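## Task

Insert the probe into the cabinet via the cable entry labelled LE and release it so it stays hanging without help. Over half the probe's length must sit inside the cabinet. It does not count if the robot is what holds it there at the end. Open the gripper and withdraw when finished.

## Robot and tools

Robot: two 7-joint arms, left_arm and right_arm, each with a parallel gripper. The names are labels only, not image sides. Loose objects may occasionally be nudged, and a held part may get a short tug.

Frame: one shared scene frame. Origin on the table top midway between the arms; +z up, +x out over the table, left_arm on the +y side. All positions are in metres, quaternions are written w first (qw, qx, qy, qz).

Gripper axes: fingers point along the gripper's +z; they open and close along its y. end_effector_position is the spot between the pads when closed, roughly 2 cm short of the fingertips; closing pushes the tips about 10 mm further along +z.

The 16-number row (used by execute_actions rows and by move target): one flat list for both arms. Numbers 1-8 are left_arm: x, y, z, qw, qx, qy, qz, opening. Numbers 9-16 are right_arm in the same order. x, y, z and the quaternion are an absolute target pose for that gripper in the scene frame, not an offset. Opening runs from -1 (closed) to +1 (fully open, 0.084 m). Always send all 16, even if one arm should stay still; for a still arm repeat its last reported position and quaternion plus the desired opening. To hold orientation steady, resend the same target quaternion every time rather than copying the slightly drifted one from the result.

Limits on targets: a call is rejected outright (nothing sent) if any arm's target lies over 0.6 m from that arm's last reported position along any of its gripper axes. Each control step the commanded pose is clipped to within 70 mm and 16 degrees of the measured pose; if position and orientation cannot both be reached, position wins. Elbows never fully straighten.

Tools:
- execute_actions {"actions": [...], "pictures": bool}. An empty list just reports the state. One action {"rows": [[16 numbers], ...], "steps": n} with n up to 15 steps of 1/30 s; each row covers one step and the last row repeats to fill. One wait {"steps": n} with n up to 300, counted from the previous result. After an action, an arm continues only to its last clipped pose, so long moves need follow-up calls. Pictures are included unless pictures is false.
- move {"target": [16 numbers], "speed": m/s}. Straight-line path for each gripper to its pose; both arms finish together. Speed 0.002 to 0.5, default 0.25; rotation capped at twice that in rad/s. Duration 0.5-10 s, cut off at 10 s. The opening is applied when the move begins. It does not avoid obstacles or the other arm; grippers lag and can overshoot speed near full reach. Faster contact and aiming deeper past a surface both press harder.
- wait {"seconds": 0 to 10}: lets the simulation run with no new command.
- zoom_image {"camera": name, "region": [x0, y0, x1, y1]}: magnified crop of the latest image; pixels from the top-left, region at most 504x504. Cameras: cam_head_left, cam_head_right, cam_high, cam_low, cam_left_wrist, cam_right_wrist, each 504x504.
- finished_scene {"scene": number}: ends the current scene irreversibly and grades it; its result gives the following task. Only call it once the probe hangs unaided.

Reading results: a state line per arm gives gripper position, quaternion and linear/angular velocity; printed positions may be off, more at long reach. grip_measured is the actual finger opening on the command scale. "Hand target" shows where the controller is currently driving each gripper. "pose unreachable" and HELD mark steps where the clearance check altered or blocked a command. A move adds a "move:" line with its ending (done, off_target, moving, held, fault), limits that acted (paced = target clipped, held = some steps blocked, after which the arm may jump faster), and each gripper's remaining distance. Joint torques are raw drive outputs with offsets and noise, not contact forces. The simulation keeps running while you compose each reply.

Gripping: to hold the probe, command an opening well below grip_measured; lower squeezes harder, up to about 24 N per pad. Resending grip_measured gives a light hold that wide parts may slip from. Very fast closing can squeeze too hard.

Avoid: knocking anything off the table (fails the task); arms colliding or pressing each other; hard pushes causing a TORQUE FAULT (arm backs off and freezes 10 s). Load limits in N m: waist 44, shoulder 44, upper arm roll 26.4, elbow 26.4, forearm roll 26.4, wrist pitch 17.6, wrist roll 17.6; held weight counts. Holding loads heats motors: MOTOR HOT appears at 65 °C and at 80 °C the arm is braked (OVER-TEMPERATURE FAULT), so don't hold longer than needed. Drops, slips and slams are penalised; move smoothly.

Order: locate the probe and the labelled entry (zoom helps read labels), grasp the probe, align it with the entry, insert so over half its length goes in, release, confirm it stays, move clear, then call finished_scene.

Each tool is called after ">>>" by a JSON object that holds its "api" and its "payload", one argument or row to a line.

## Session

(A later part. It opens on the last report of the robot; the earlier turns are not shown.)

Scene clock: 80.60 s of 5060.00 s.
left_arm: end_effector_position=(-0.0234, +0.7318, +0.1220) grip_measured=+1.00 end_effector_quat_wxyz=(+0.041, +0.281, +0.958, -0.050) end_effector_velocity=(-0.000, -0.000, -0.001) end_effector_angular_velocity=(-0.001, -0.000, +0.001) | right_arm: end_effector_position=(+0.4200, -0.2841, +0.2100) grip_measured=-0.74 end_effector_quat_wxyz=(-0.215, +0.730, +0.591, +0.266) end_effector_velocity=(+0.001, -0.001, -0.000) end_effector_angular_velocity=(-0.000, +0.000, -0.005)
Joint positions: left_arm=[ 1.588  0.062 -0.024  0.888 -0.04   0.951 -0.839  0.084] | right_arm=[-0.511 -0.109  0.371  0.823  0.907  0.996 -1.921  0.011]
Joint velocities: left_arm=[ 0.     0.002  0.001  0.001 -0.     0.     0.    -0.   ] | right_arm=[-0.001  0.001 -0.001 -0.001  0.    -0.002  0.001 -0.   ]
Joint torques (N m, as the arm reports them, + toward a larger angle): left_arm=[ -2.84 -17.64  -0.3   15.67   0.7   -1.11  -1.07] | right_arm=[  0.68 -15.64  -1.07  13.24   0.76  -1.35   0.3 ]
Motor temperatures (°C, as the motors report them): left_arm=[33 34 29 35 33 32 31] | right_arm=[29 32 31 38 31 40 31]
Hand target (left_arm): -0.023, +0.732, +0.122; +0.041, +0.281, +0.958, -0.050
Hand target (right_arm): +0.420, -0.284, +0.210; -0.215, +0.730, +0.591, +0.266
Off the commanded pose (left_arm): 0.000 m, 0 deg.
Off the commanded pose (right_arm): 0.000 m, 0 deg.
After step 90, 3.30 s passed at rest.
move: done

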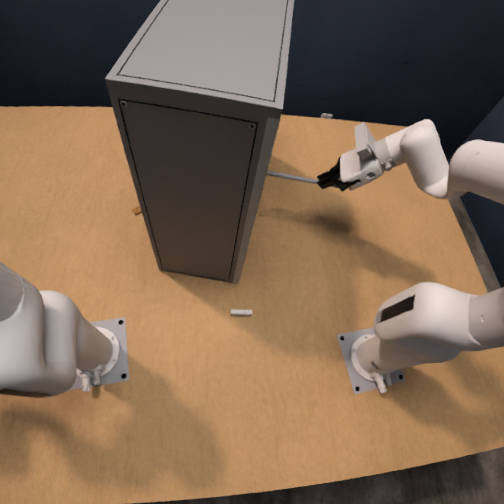

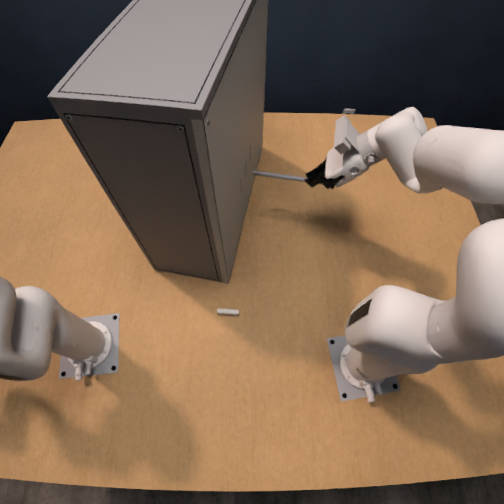

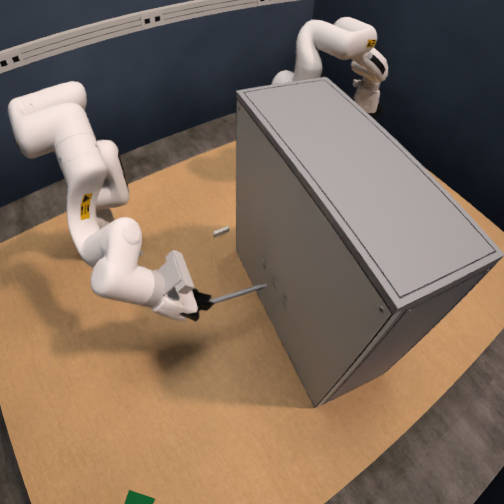

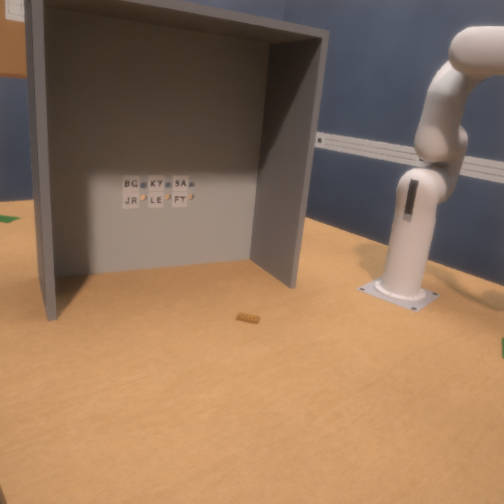

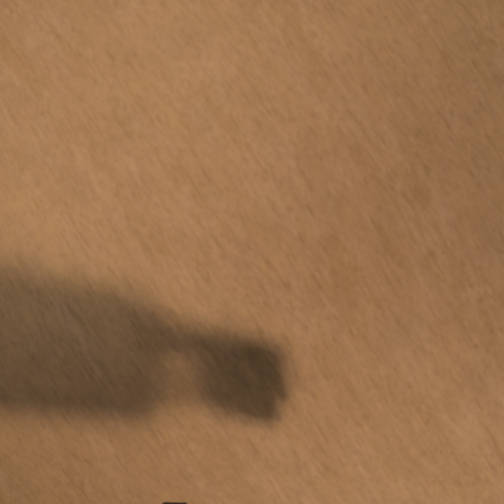

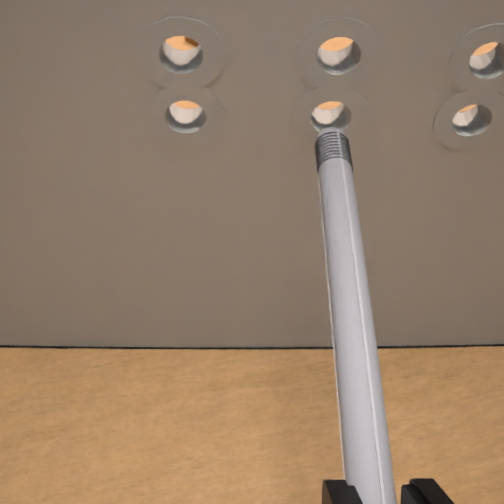

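>>> {"api": "move", "payload": {
  "target": [-0.0234,0.7318,0.122,0.041,0.281,0.958,-0.05,1,0.422,-0.276,0.202,-0.215,0.73,0.591,0.266,-1],
  "speed": 0.03
}}

>>> {"api": "zoom_image", "payload": {
  "camera": "cam_low",
  "region": [140,175,200,215]
}}

>>> {"api": "zoom_image", "payload": {
  "camera": "cam_high",
  "region": [230,240,310,320]
}}

Scene clock: 90.30 s of 5060.00 s.
left_arm: end_effector_position=(-0.0234, +0.7318, +0.1220) grip_measured=+1.00 end_effector_quat_wxyz=(+0.041, +0.281, +0.958, -0.050) end_effector_velocity=(-0.000, -0.000, -0.000) end_effector_angular_velocity=(-0.001, -0.000, +0.001) | right_arm: end_effector_position=(+0.4220, -0.2761, +0.2020) grip_measured=-0.74 end_effector_quat_wxyz=(-0.215, +0.730, +0.591, +0.266) end_effector_velocity=(+0.001, -0.000, +0.001) end_effector_angular_velocity=(+0.001, -0.002, -0.004)
Joint positions: left_arm=[ 1.588  0.062 -0.024  0.888 -0.04   0.951 -0.839  0.084] | right_arm=[-0.499 -0.089  0.386  0.819  0.92   0.962 -1.924  0.011]
Joint velocities: left_arm=[ 0.    -0.001  0.    -0.001 -0.     0.001 -0.     0.   ] | right_arm=[-0.001  0.     0.     0.001  0.003 -0.002 -0.    -0.   ]
Joint torques (N m, as the arm reports them, + toward a larger angle): left_arm=[ -2.7  -17.69  -0.19  15.78   0.61  -1.08  -1.06] | right_arm=[  0.63 -15.96  -0.89  13.09   0.71  -1.3    0.27]
Motor temperatures (°C, as the motors report them): left_arm=[33 34 29 35 33 32 31] | right_arm=[29 32 31 38 31 40 31]
Hand target (left_arm): -0.023, +0.732, +0.122; +0.041, +0.281, +0.958, -0.050
Hand target (right_arm): +0.422, -0.276, +0.202; -0.215, +0.730, +0.591, +0.266
Off the commanded pose (left_arm): 0.000 m, 0 deg.
Off the commanded pose (right_arm): 0.000 m, 0 deg.
After step 90, 5.97 s passed at rest.
move: done

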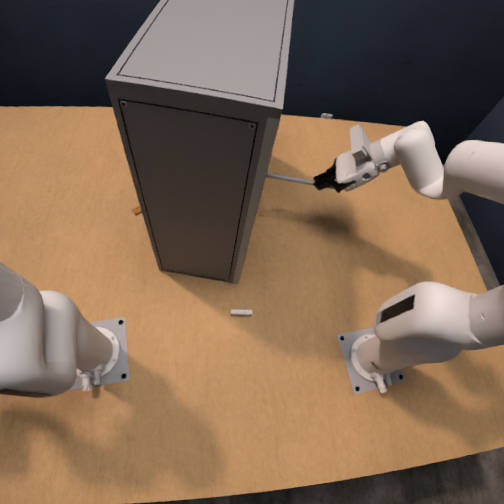

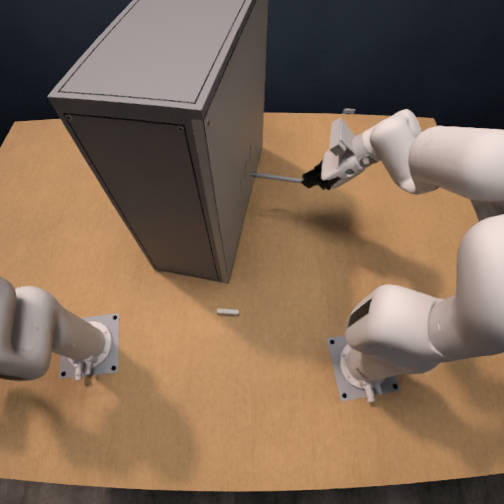

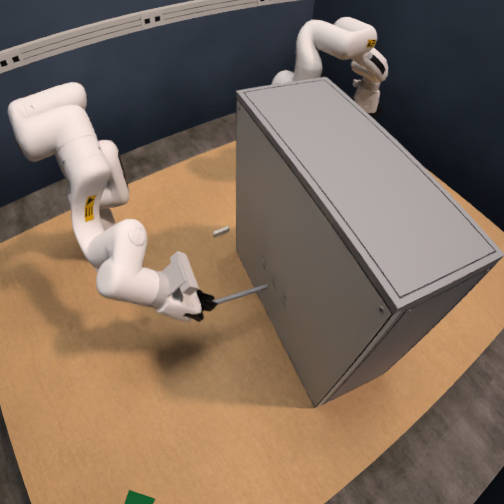

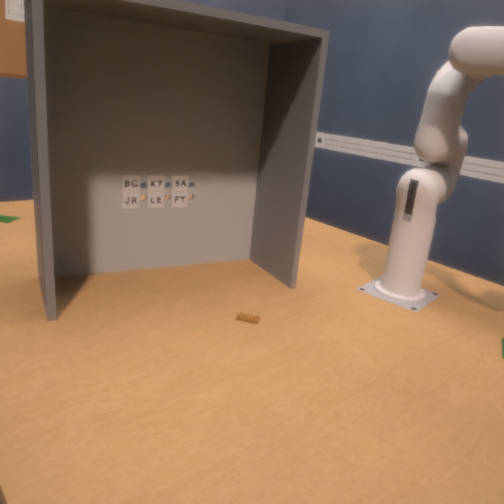

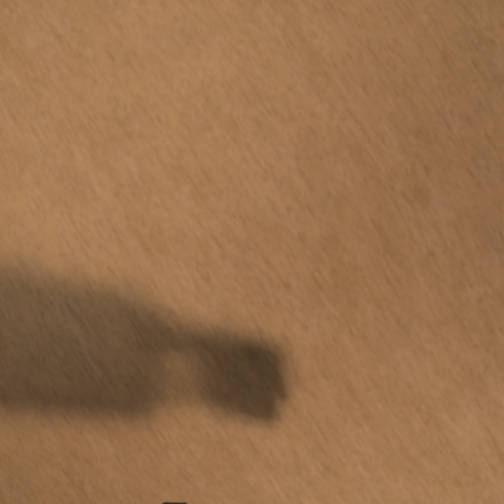

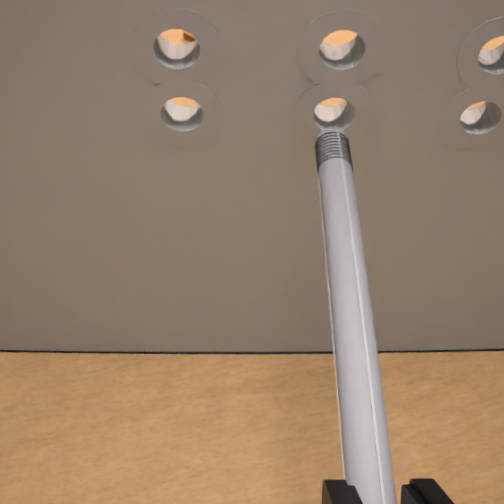

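Region (140, 175, 200, 215) of cam_low's 504x504 image, scaled by 8.400, with more detail than that image has.

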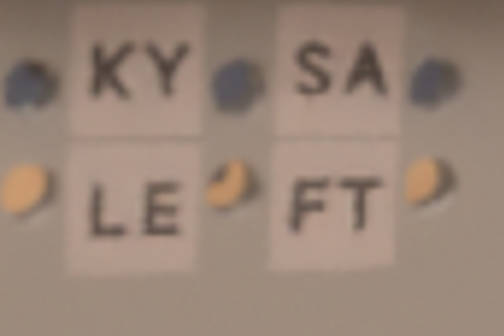

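Region (230, 240, 310, 320) of cam_high's 504x504 image, scaled by 6.300, with more detail than that image has.

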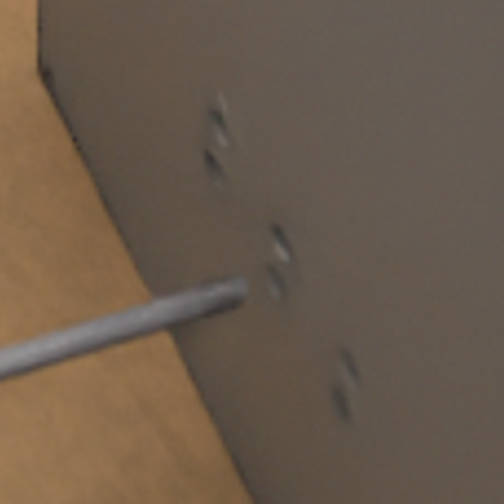

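>>> {"api": "move", "payload": {
  "target": [-0.0234,0.7318,0.122,0.041,0.281,0.958,-0.05,1,0.4272,-0.2587,0.201,-0.215,0.73,0.591,0.266,-1],
  "speed": 0.01
}}

>>> {"api": "zoom_image", "payload": {
  "camera": "cam_low",
  "region": [140,175,200,215]
}}

Scene clock: 96.17 s of 5060.00 s.
left_arm: end_effector_position=(-0.0234, +0.7318, +0.1220) grip_measured=+1.00 end_effector_quat_wxyz=(+0.041, +0.281, +0.958, -0.050) end_effector_velocity=(-0.001, +0.000, +0.001) end_effector_angular_velocity=(+0.002, +0.001, +0.001) | right_arm: end_effector_position=(+0.4272, -0.2587, +0.2010) grip_measured=-0.74 end_effector_quat_wxyz=(-0.215, +0.730, +0.591, +0.266) end_effector_velocity=(+0.000, -0.000, -0.000) end_effector_angular_velocity=(+0.000, -0.000, -0.002)
Joint positions: left_arm=[ 1.588  0.062 -0.024  0.888 -0.04   0.951 -0.839  0.084] | right_arm=[-0.477 -0.069  0.412  0.833  0.93   0.927 -1.897  0.011]
Joint velocities: left_arm=[ 0.    -0.     0.002  0.001  0.001 -0.     0.    -0.   ] | right_arm=[-0.     0.    -0.     0.     0.001 -0.001  0.001 -0.   ]
Joint torques (N m, as the arm reports them, + toward a larger angle): left_arm=[ -2.59 -17.4   -0.24  15.57   0.59  -1.02  -1.1 ] | right_arm=[  0.49 -16.2   -0.83  13.29   0.59  -1.38   0.32]
Motor temperatures (°C, as the motors report them): left_arm=[33 34 29 35 33 32 31] | right_arm=[29 32 31 38 31 40 31]
Hand target (left_arm): -0.023, +0.732, +0.122; +0.041, +0.281, +0.958, -0.050
Hand target (right_arm): +0.427, -0.259, +0.201; -0.215, +0.730, +0.591, +0.266
Off the commanded pose (left_arm): 0.000 m, 0 deg.
Off the commanded pose (right_arm): 0.000 m, 0 deg.
After step 90, 0.83 s passed at rest.
move: done

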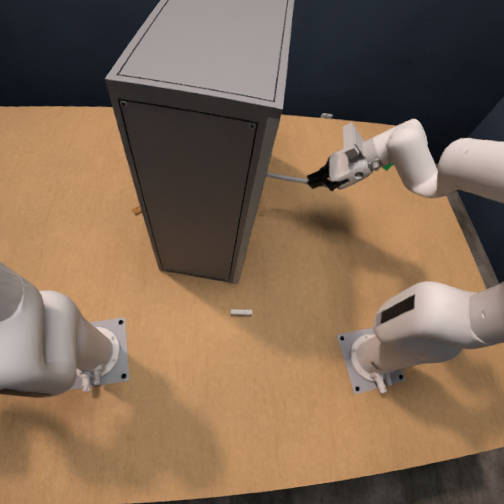

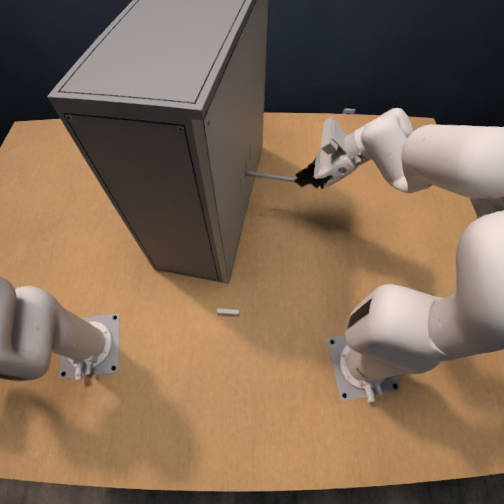

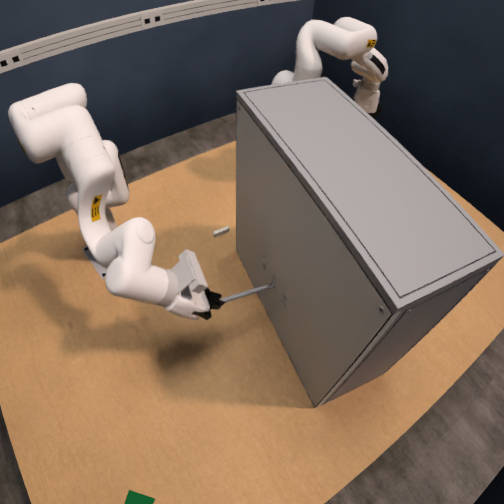

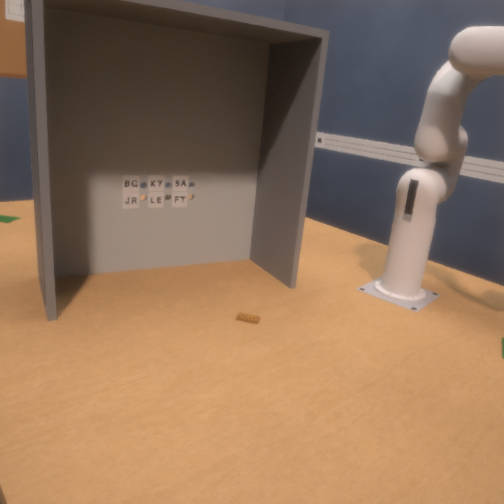

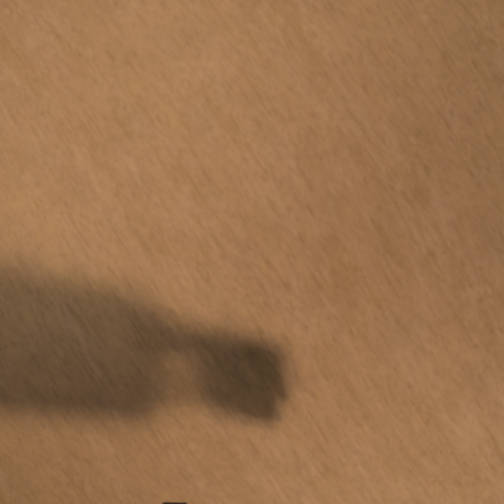

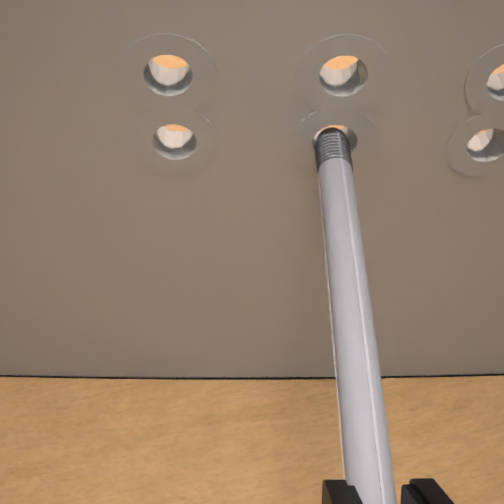

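Region (140, 175, 200, 215) of cam_low's 504x504 image, scaled by 8.400, with more detail than that image has.

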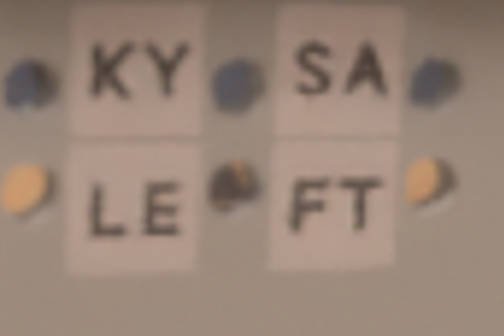

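Holes drift right as I advance; compensate.

>>> {"api": "move", "payload": {
  "target": [-0.0234,0.7318,0.122,0.041,0.281,0.958,-0.05,1,0.4345,-0.230,0.201,-0.215,0.73,0.591,0.266,-1],
  "speed": 0.012
}}

Scene clock: 105.13 s of 5060.00 s.
left_arm: end_effector_position=(-0.0234, +0.7318, +0.1220) grip_measured=+1.00 end_effector_quat_wxyz=(+0.041, +0.281, +0.958, -0.050) end_effector_velocity=(-0.000, -0.000, -0.000) end_effector_angular_velocity=(+0.000, +0.001, -0.001) | right_arm: end_effector_position=(+0.4344, -0.2300, +0.2010) grip_measured=-0.74 end_effector_quat_wxyz=(-0.215, +0.730, +0.591, +0.266) end_effector_velocity=(+0.001, -0.001, -0.000) end_effector_angular_velocity=(-0.001, -0.000, -0.003)
Joint positions: left_arm=[ 1.588  0.062 -0.024  0.888 -0.04   0.951 -0.839  0.084] | right_arm=[-0.441 -0.036  0.452  0.86   0.939  0.871 -1.848  0.011]
Joint velocities: left_arm=[ 0.    -0.    -0.    -0.     0.002 -0.     0.    -0.   ] | right_arm=[-0.001  0.001 -0.001  0.    -0.001 -0.002  0.001  0.   ]
Joint torques (N m, as the arm reports them, + toward a larger angle): left_arm=[ -2.52 -17.6   -0.3   15.67   0.52  -1.1   -1.12] | right_arm=[  0.36 -16.76  -0.51  13.21   0.66  -1.44   0.26]
Motor temperatures (°C, as the motors report them): left_arm=[33 34 29 35 33 32 31] | right_arm=[29 32 31 38 31 40 31]
Hand target (left_arm): -0.023, +0.732, +0.122; +0.041, +0.281, +0.958, -0.050
Hand target (right_arm): +0.434, -0.230, +0.201; -0.215, +0.730, +0.591, +0.266
Off the commanded pose (left_arm): 0.000 m, 0 deg.
Off the commanded pose (right_arm): 0.000 m, 0 deg.
After step 90, 3.27 s passed at rest.
move: done

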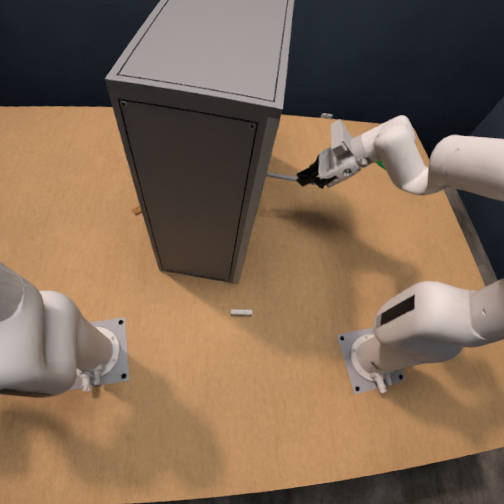

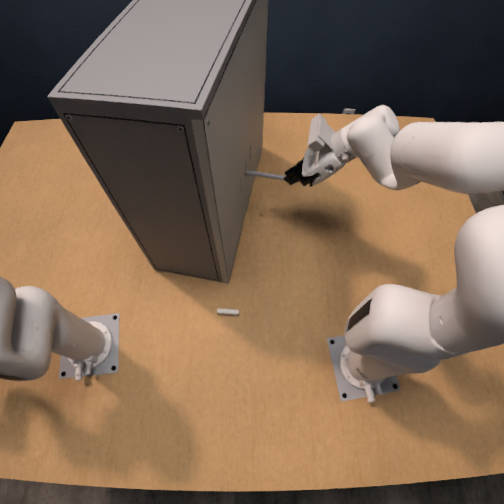

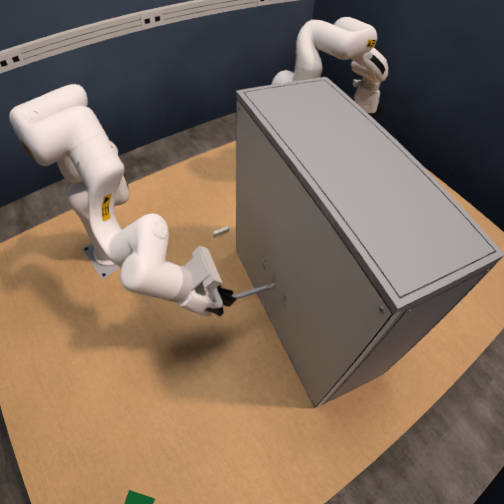

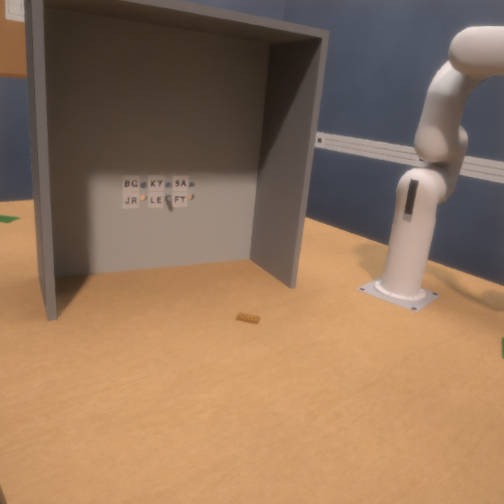

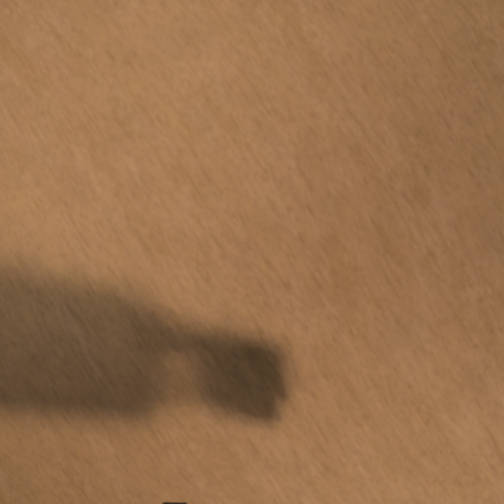

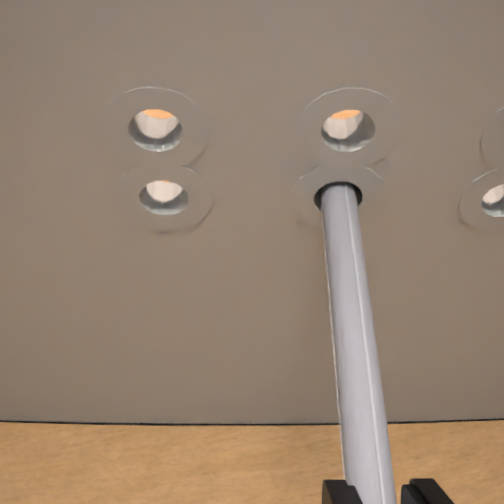

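>>> {"api": "move", "payload": {
  "target": [-0.0234,0.7318,0.122,0.041,0.281,0.958,-0.05,1,0.4445,-0.181,0.202,-0.215,0.73,0.591,0.266,-1],
  "speed": 0.03
}}

>>> {"api": "move", "payload": {
  "target": [-0.0234,0.7318,0.122,0.041,0.281,0.958,-0.05,1,0.455,-0.132,0.203,-0.215,0.73,0.591,0.266,-1],
  "speed": 0.03
}}

Scene clock: 114.27 s of 5060.00 s.
left_arm: end_effector_position=(-0.0234, +0.7318, +0.1220) grip_measured=+1.00 end_effector_quat_wxyz=(+0.041, +0.281, +0.958, -0.050) end_effector_velocity=(-0.001, +0.000, -0.000) end_effector_angular_velocity=(-0.000, -0.001, +0.003) | right_arm: end_effector_position=(+0.4444, -0.1811, +0.2020) grip_measured=-0.74 end_effector_quat_wxyz=(-0.215, +0.730, +0.591, +0.266) end_effector_velocity=(+0.002, -0.002, +0.000) end_effector_angular_velocity=(-0.000, -0.001, -0.005)
Joint positions: left_arm=[ 1.588  0.062 -0.024  0.888 -0.04   0.951 -0.839  0.084] | right_arm=[-0.379  0.026  0.515  0.913  0.933  0.777 -1.756  0.011]
Joint velocities: left_arm=[-0.     0.001  0.002  0.001 -0.001  0.    -0.    -0.   ] | right_arm=[-0.001  0.001 -0.003  0.002 -0.001 -0.002  0.002 -0.   ]
Joint torques (N m, as the arm reports them, + toward a larger angle): left_arm=[ -2.48 -17.62  -0.29  15.62   0.55  -1.05  -1.  ] | right_arm=[  0.68 -18.01   0.34  13.28   0.49  -1.64   0.21]
Motor temperatures (°C, as the motors report them): left_arm=[33 34 29 35 33 32 31] | right_arm=[29 32 31 39 31 40 31]
Hand target (left_arm): -0.023, +0.732, +0.122; +0.041, +0.281, +0.958, -0.050
Hand target (right_arm): +0.444, -0.181, +0.202; -0.215, +0.730, +0.591, +0.266
Off the commanded pose (left_arm): 0.000 m, 0 deg.
Off the commanded pose (right_arm): 0.000 m, 0 deg.
After step 90, 4.20 s passed at rest.
move: done

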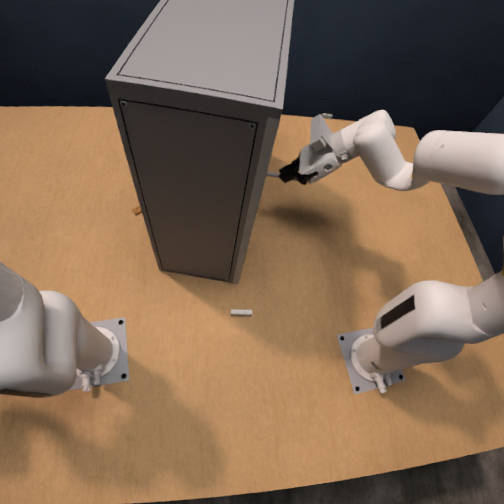

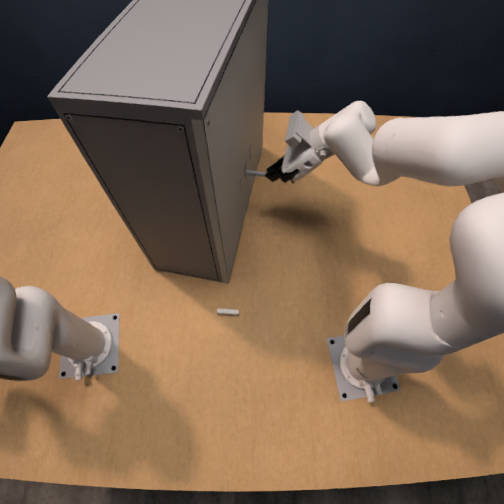

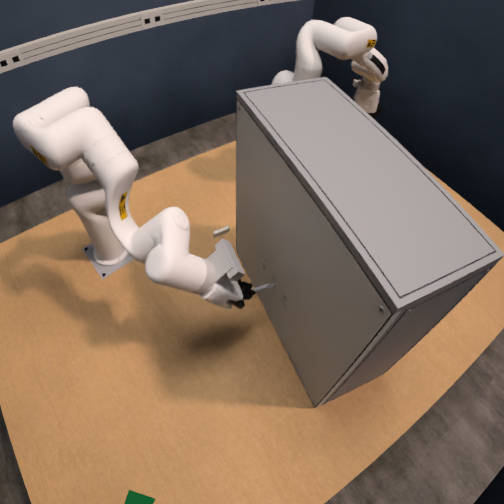

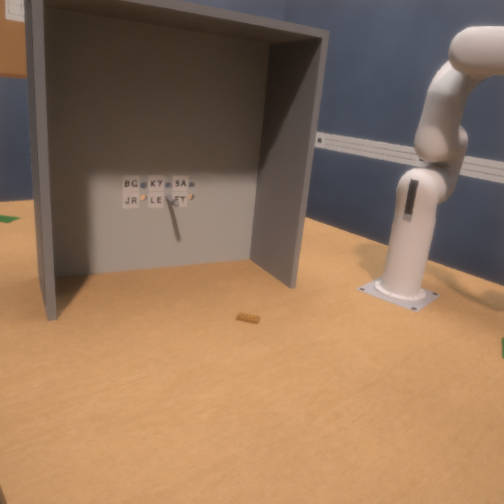

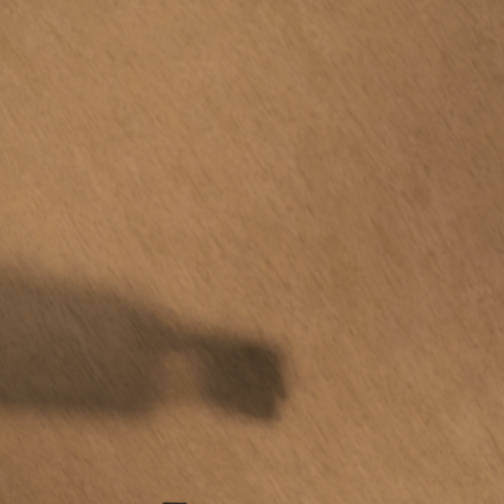

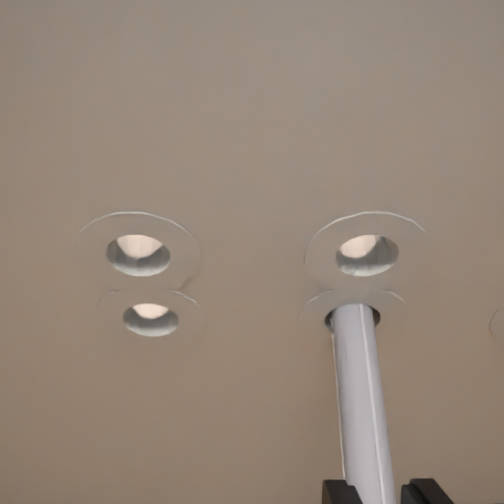

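Scene clock: 116.23 s of 5060.00 s.
left_arm: end_effector_position=(-0.0234, +0.7318, +0.1220) grip_measured=+1.00 end_effector_quat_wxyz=(+0.041, +0.281, +0.958, -0.050) end_effector_velocity=(+0.000, +0.000, +0.001) end_effector_angular_velocity=(+0.001, +0.001, -0.001) | right_arm: end_effector_position=(+0.4548, -0.1323, +0.2027) grip_measured=-0.74 end_effector_quat_wxyz=(-0.215, +0.731, +0.591, +0.266) end_effector_velocity=(+0.000, +0.001, +0.001) end_effector_angular_velocity=(-0.000, -0.001, -0.000)
Joint positions: left_arm=[ 1.588  0.062 -0.024  0.888 -0.04   0.951 -0.839  0.084] | right_arm=[-0.31   0.11   0.565  0.986  0.889  0.683 -1.649  0.011]
Joint velocities: left_arm=[-0.    -0.001 -0.001  0.     0.001 -0.     0.     0.   ] | right_arm=[ 0.001  0.     0.     0.001 -0.001 -0.001  0.002 -0.   ]
Joint torques (N m, as the arm reports them, + toward a larger angle): left_arm=[ -2.5  -17.54  -0.31  15.61   0.71  -1.11  -1.06] | right_arm=[  3.37 -23.1    5.07  17.41   1.07  -1.74   0.32]
Motor temperatures (°C, as the motors report them): left_arm=[33 34 29 35 33 32 31] | right_arm=[29 32 31 39 31 40 31]
Hand target (left_arm): -0.023, +0.732, +0.122; +0.041, +0.281, +0.958, -0.050
Hand target (right_arm): +0.455, -0.132, +0.203; -0.215, +0.730, +0.591, +0.266
Off the commanded pose (left_arm): 0.000 m, 0 deg.
Off the commanded pose (right_arm): 0.000 m, 0 deg.
move: done

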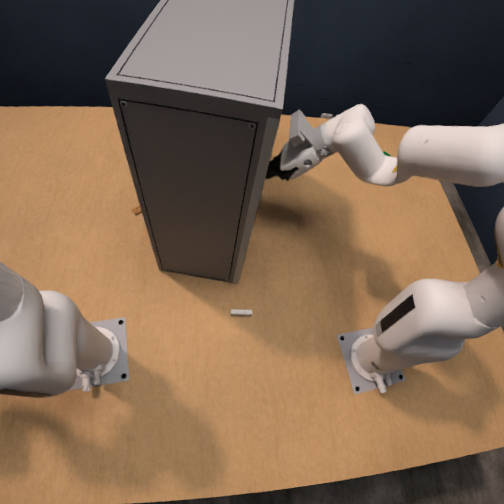

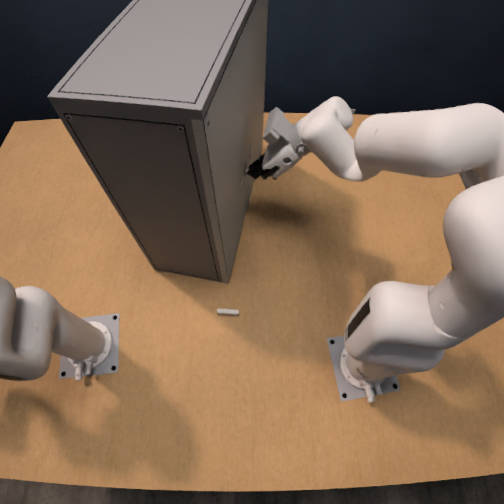

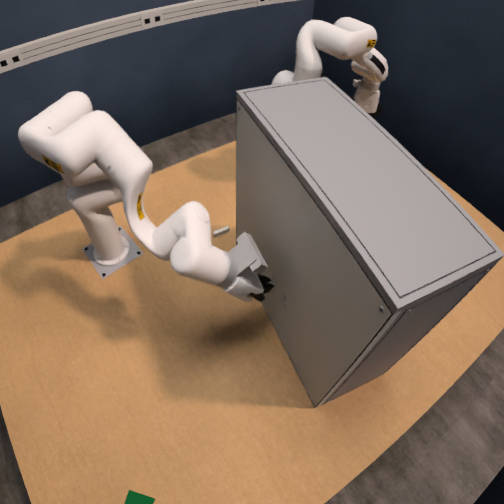

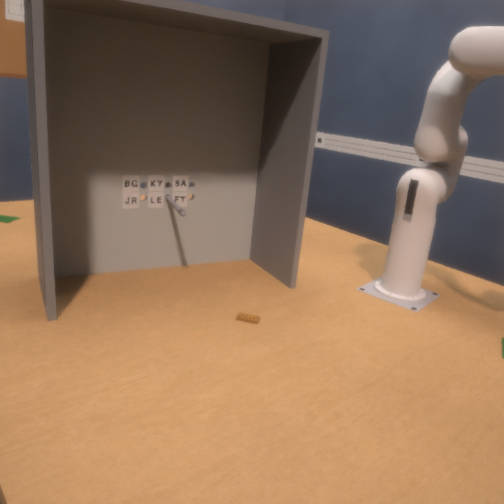

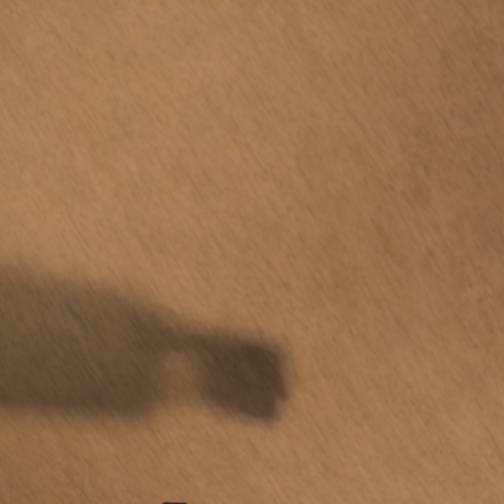

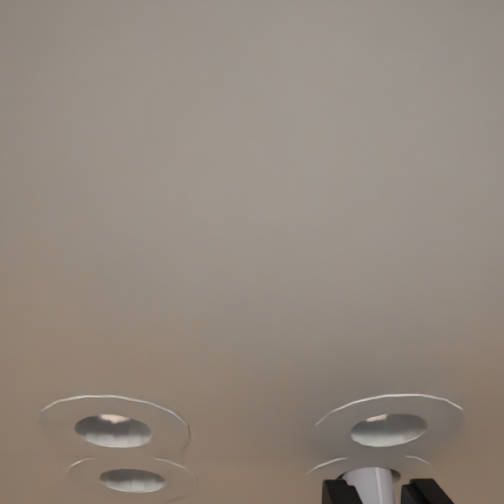

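>>> {"api": "move", "payload": {
  "target": [-0.0234,0.7318,0.122,0.041,0.281,0.958,-0.05,1,0.455,-0.132,0.203,-0.215,0.73,0.591,0.266,0.3]
}}

>>> {"api": "move", "payload": {
  "target": [-0.0234,0.7318,0.122,0.041,0.281,0.958,-0.05,1,0.425,-0.27,0.26,-0.215,0.73,0.591,0.266,0.3]
}}

Scene clock: 121.97 s of 5060.00 s.
left_arm: end_effector_position=(-0.0234, +0.7318, +0.1220) grip_measured=+1.00 end_effector_quat_wxyz=(+0.041, +0.281, +0.958, -0.050) end_effector_velocity=(+0.002, -0.000, -0.000) end_effector_angular_velocity=(-0.001, -0.000, -0.004) | right_arm: end_effector_position=(+0.4550, -0.1320, +0.2030) grip_measured=+0.29 end_effector_quat_wxyz=(-0.215, +0.730, +0.591, +0.266) end_effector_velocity=(+0.000, +0.001, +0.001) end_effector_angular_velocity=(+0.001, -0.002, +0.000)
Joint positions: left_arm=[ 1.588  0.062 -0.024  0.888 -0.04   0.951 -0.839  0.084] | right_arm=[-0.31   0.11   0.565  0.987  0.889  0.682 -1.649  0.056]
Joint velocities: left_arm=[ 0.    -0.001 -0.004 -0.002 -0.    -0.    -0.     0.   ] | right_arm=[-0.     0.     0.001  0.001  0.001 -0.001 -0.001  0.   ]
Joint torques (N m, as the arm reports them, + toward a larger angle): left_arm=[ -2.53 -17.78  -0.21  15.36   0.5   -1.03  -1.09] | right_arm=[  0.52 -19.06   1.64  13.13   0.2   -1.76   0.32]
Motor temperatures (°C, as the motors report them): left_arm=[33 34 29 35 33 32 31] | right_arm=[29 32 31 39 31 40 31]
Hand target (left_arm): -0.023, +0.732, +0.122; +0.041, +0.281, +0.958, -0.050
Hand target (right_arm): +0.455, -0.132, +0.203; -0.215, +0.730, +0.591, +0.266
Off the commanded pose (left_arm): 0.000 m, 0 deg.
Off the commanded pose (right_arm): 0.000 m, 0 deg.
After step 90, 2.03 s passed at rest.
move: done

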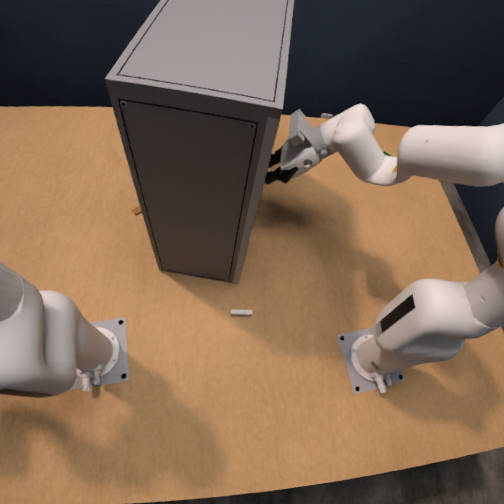

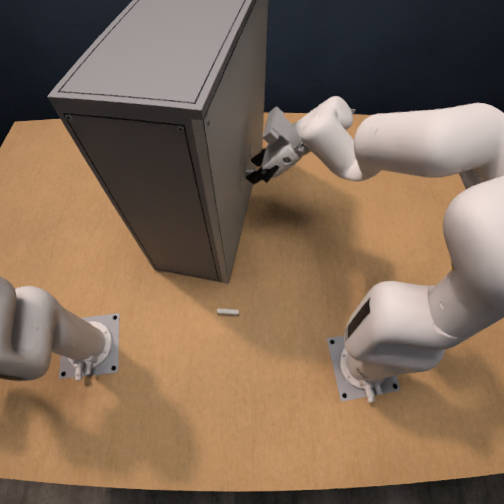

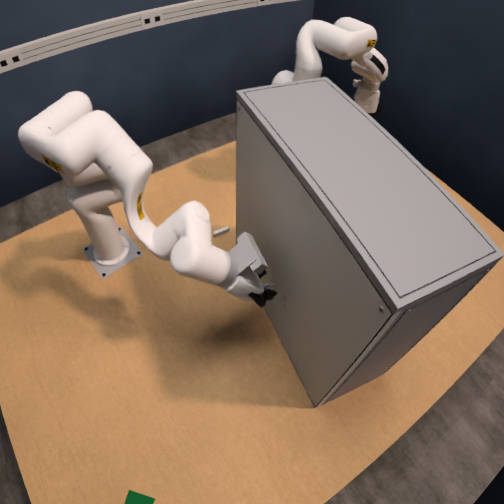

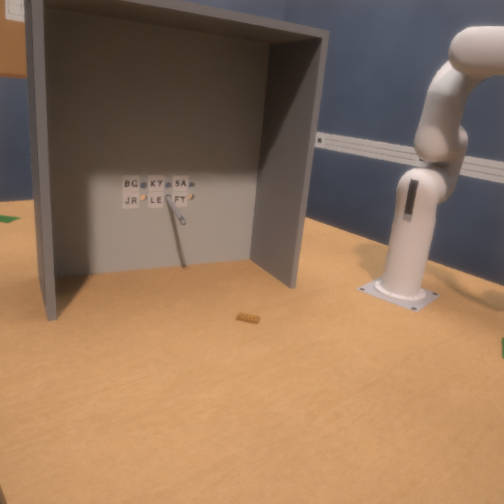

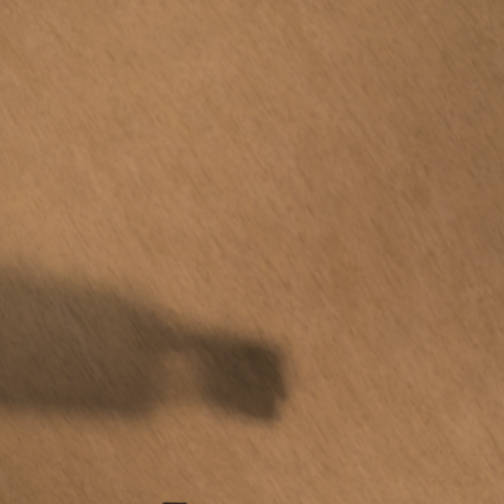

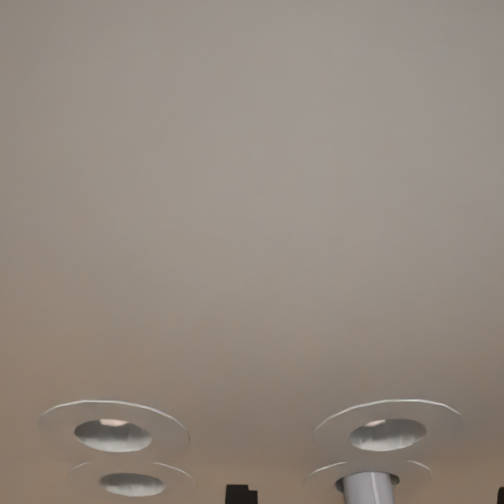

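Scene clock: 123.07 s of 5060.00 s.
left_arm: end_effector_position=(-0.0234, +0.7318, +0.1220) grip_measured=+1.00 end_effector_quat_wxyz=(+0.041, +0.281, +0.958, -0.050) end_effector_velocity=(-0.000, -0.000, +0.000) end_effector_angular_velocity=(+0.000, -0.000, +0.001) | right_arm: end_effector_position=(+0.4248, -0.2692, +0.2598) grip_measured=+0.29 end_effector_quat_wxyz=(-0.215, +0.730, +0.592, +0.266) end_effector_velocity=(+0.003, -0.006, +0.002) end_effector_angular_velocity=(+0.001, -0.005, -0.014)
Joint positions: left_arm=[ 1.588  0.062 -0.024  0.888 -0.04   0.951 -0.839  0.084] | right_arm=[-0.5   -0.163  0.372  0.906  0.868  1.083 -1.805  0.056]
Joint velocities: left_arm=[ 0.    -0.     0.     0.    -0.001  0.    -0.    -0.   ] | right_arm=[-0.007 -0.002 -0.008  0.003  0.001  0.001 -0.    -0.   ]
Joint torques (N m, as the arm reports them, + toward a larger angle): left_arm=[ -2.87 -17.61  -0.34  15.52   0.5   -1.11  -0.98] | right_arm=[  0.78 -14.77  -1.65  13.63   0.68  -1.53   0.22]
Motor temperatures (°C, as the motors report them): left_arm=[33 34 29 35 33 32 31] | right_arm=[29 32 31 39 31 40 31]
Hand target (left_arm): -0.023, +0.732, +0.122; +0.041, +0.281, +0.958, -0.050
Hand target (right_arm): +0.425, -0.270, +0.260; -0.215, +0.730, +0.592, +0.266
Off the commanded pose (left_arm): 0.000 m, 0 deg.
Off the commanded pose (right_arm): 0.001 m, 0 deg.
move: done

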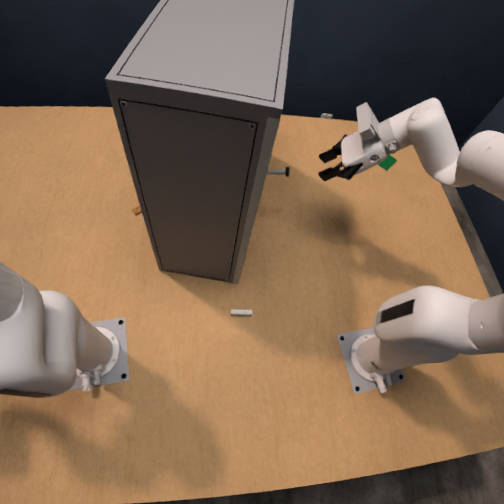

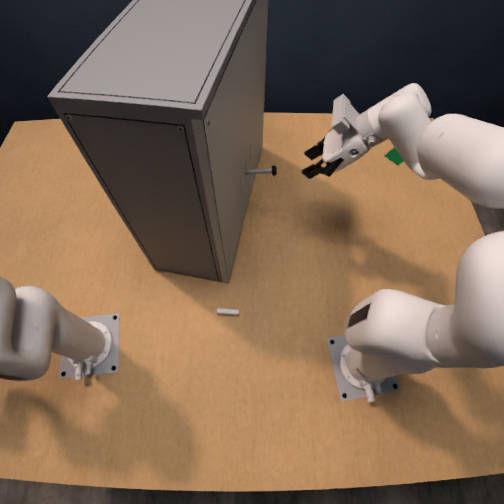

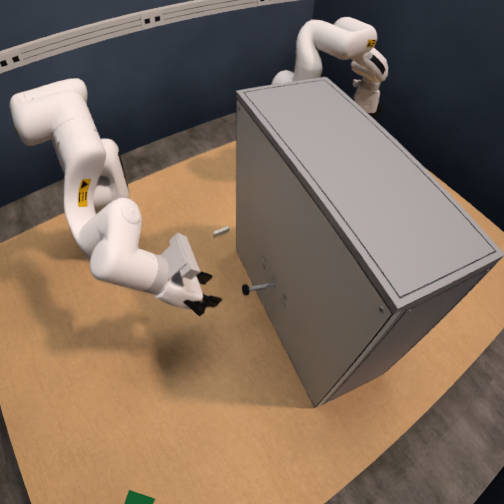

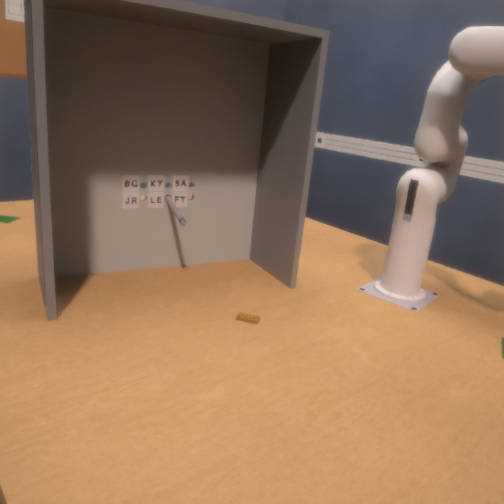

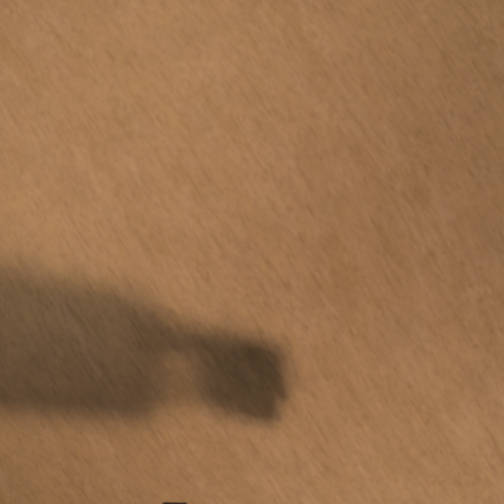

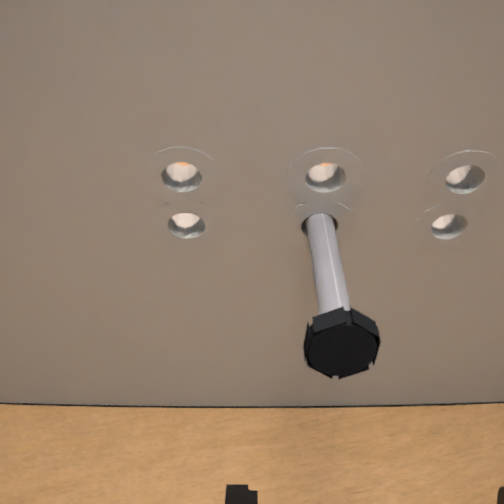

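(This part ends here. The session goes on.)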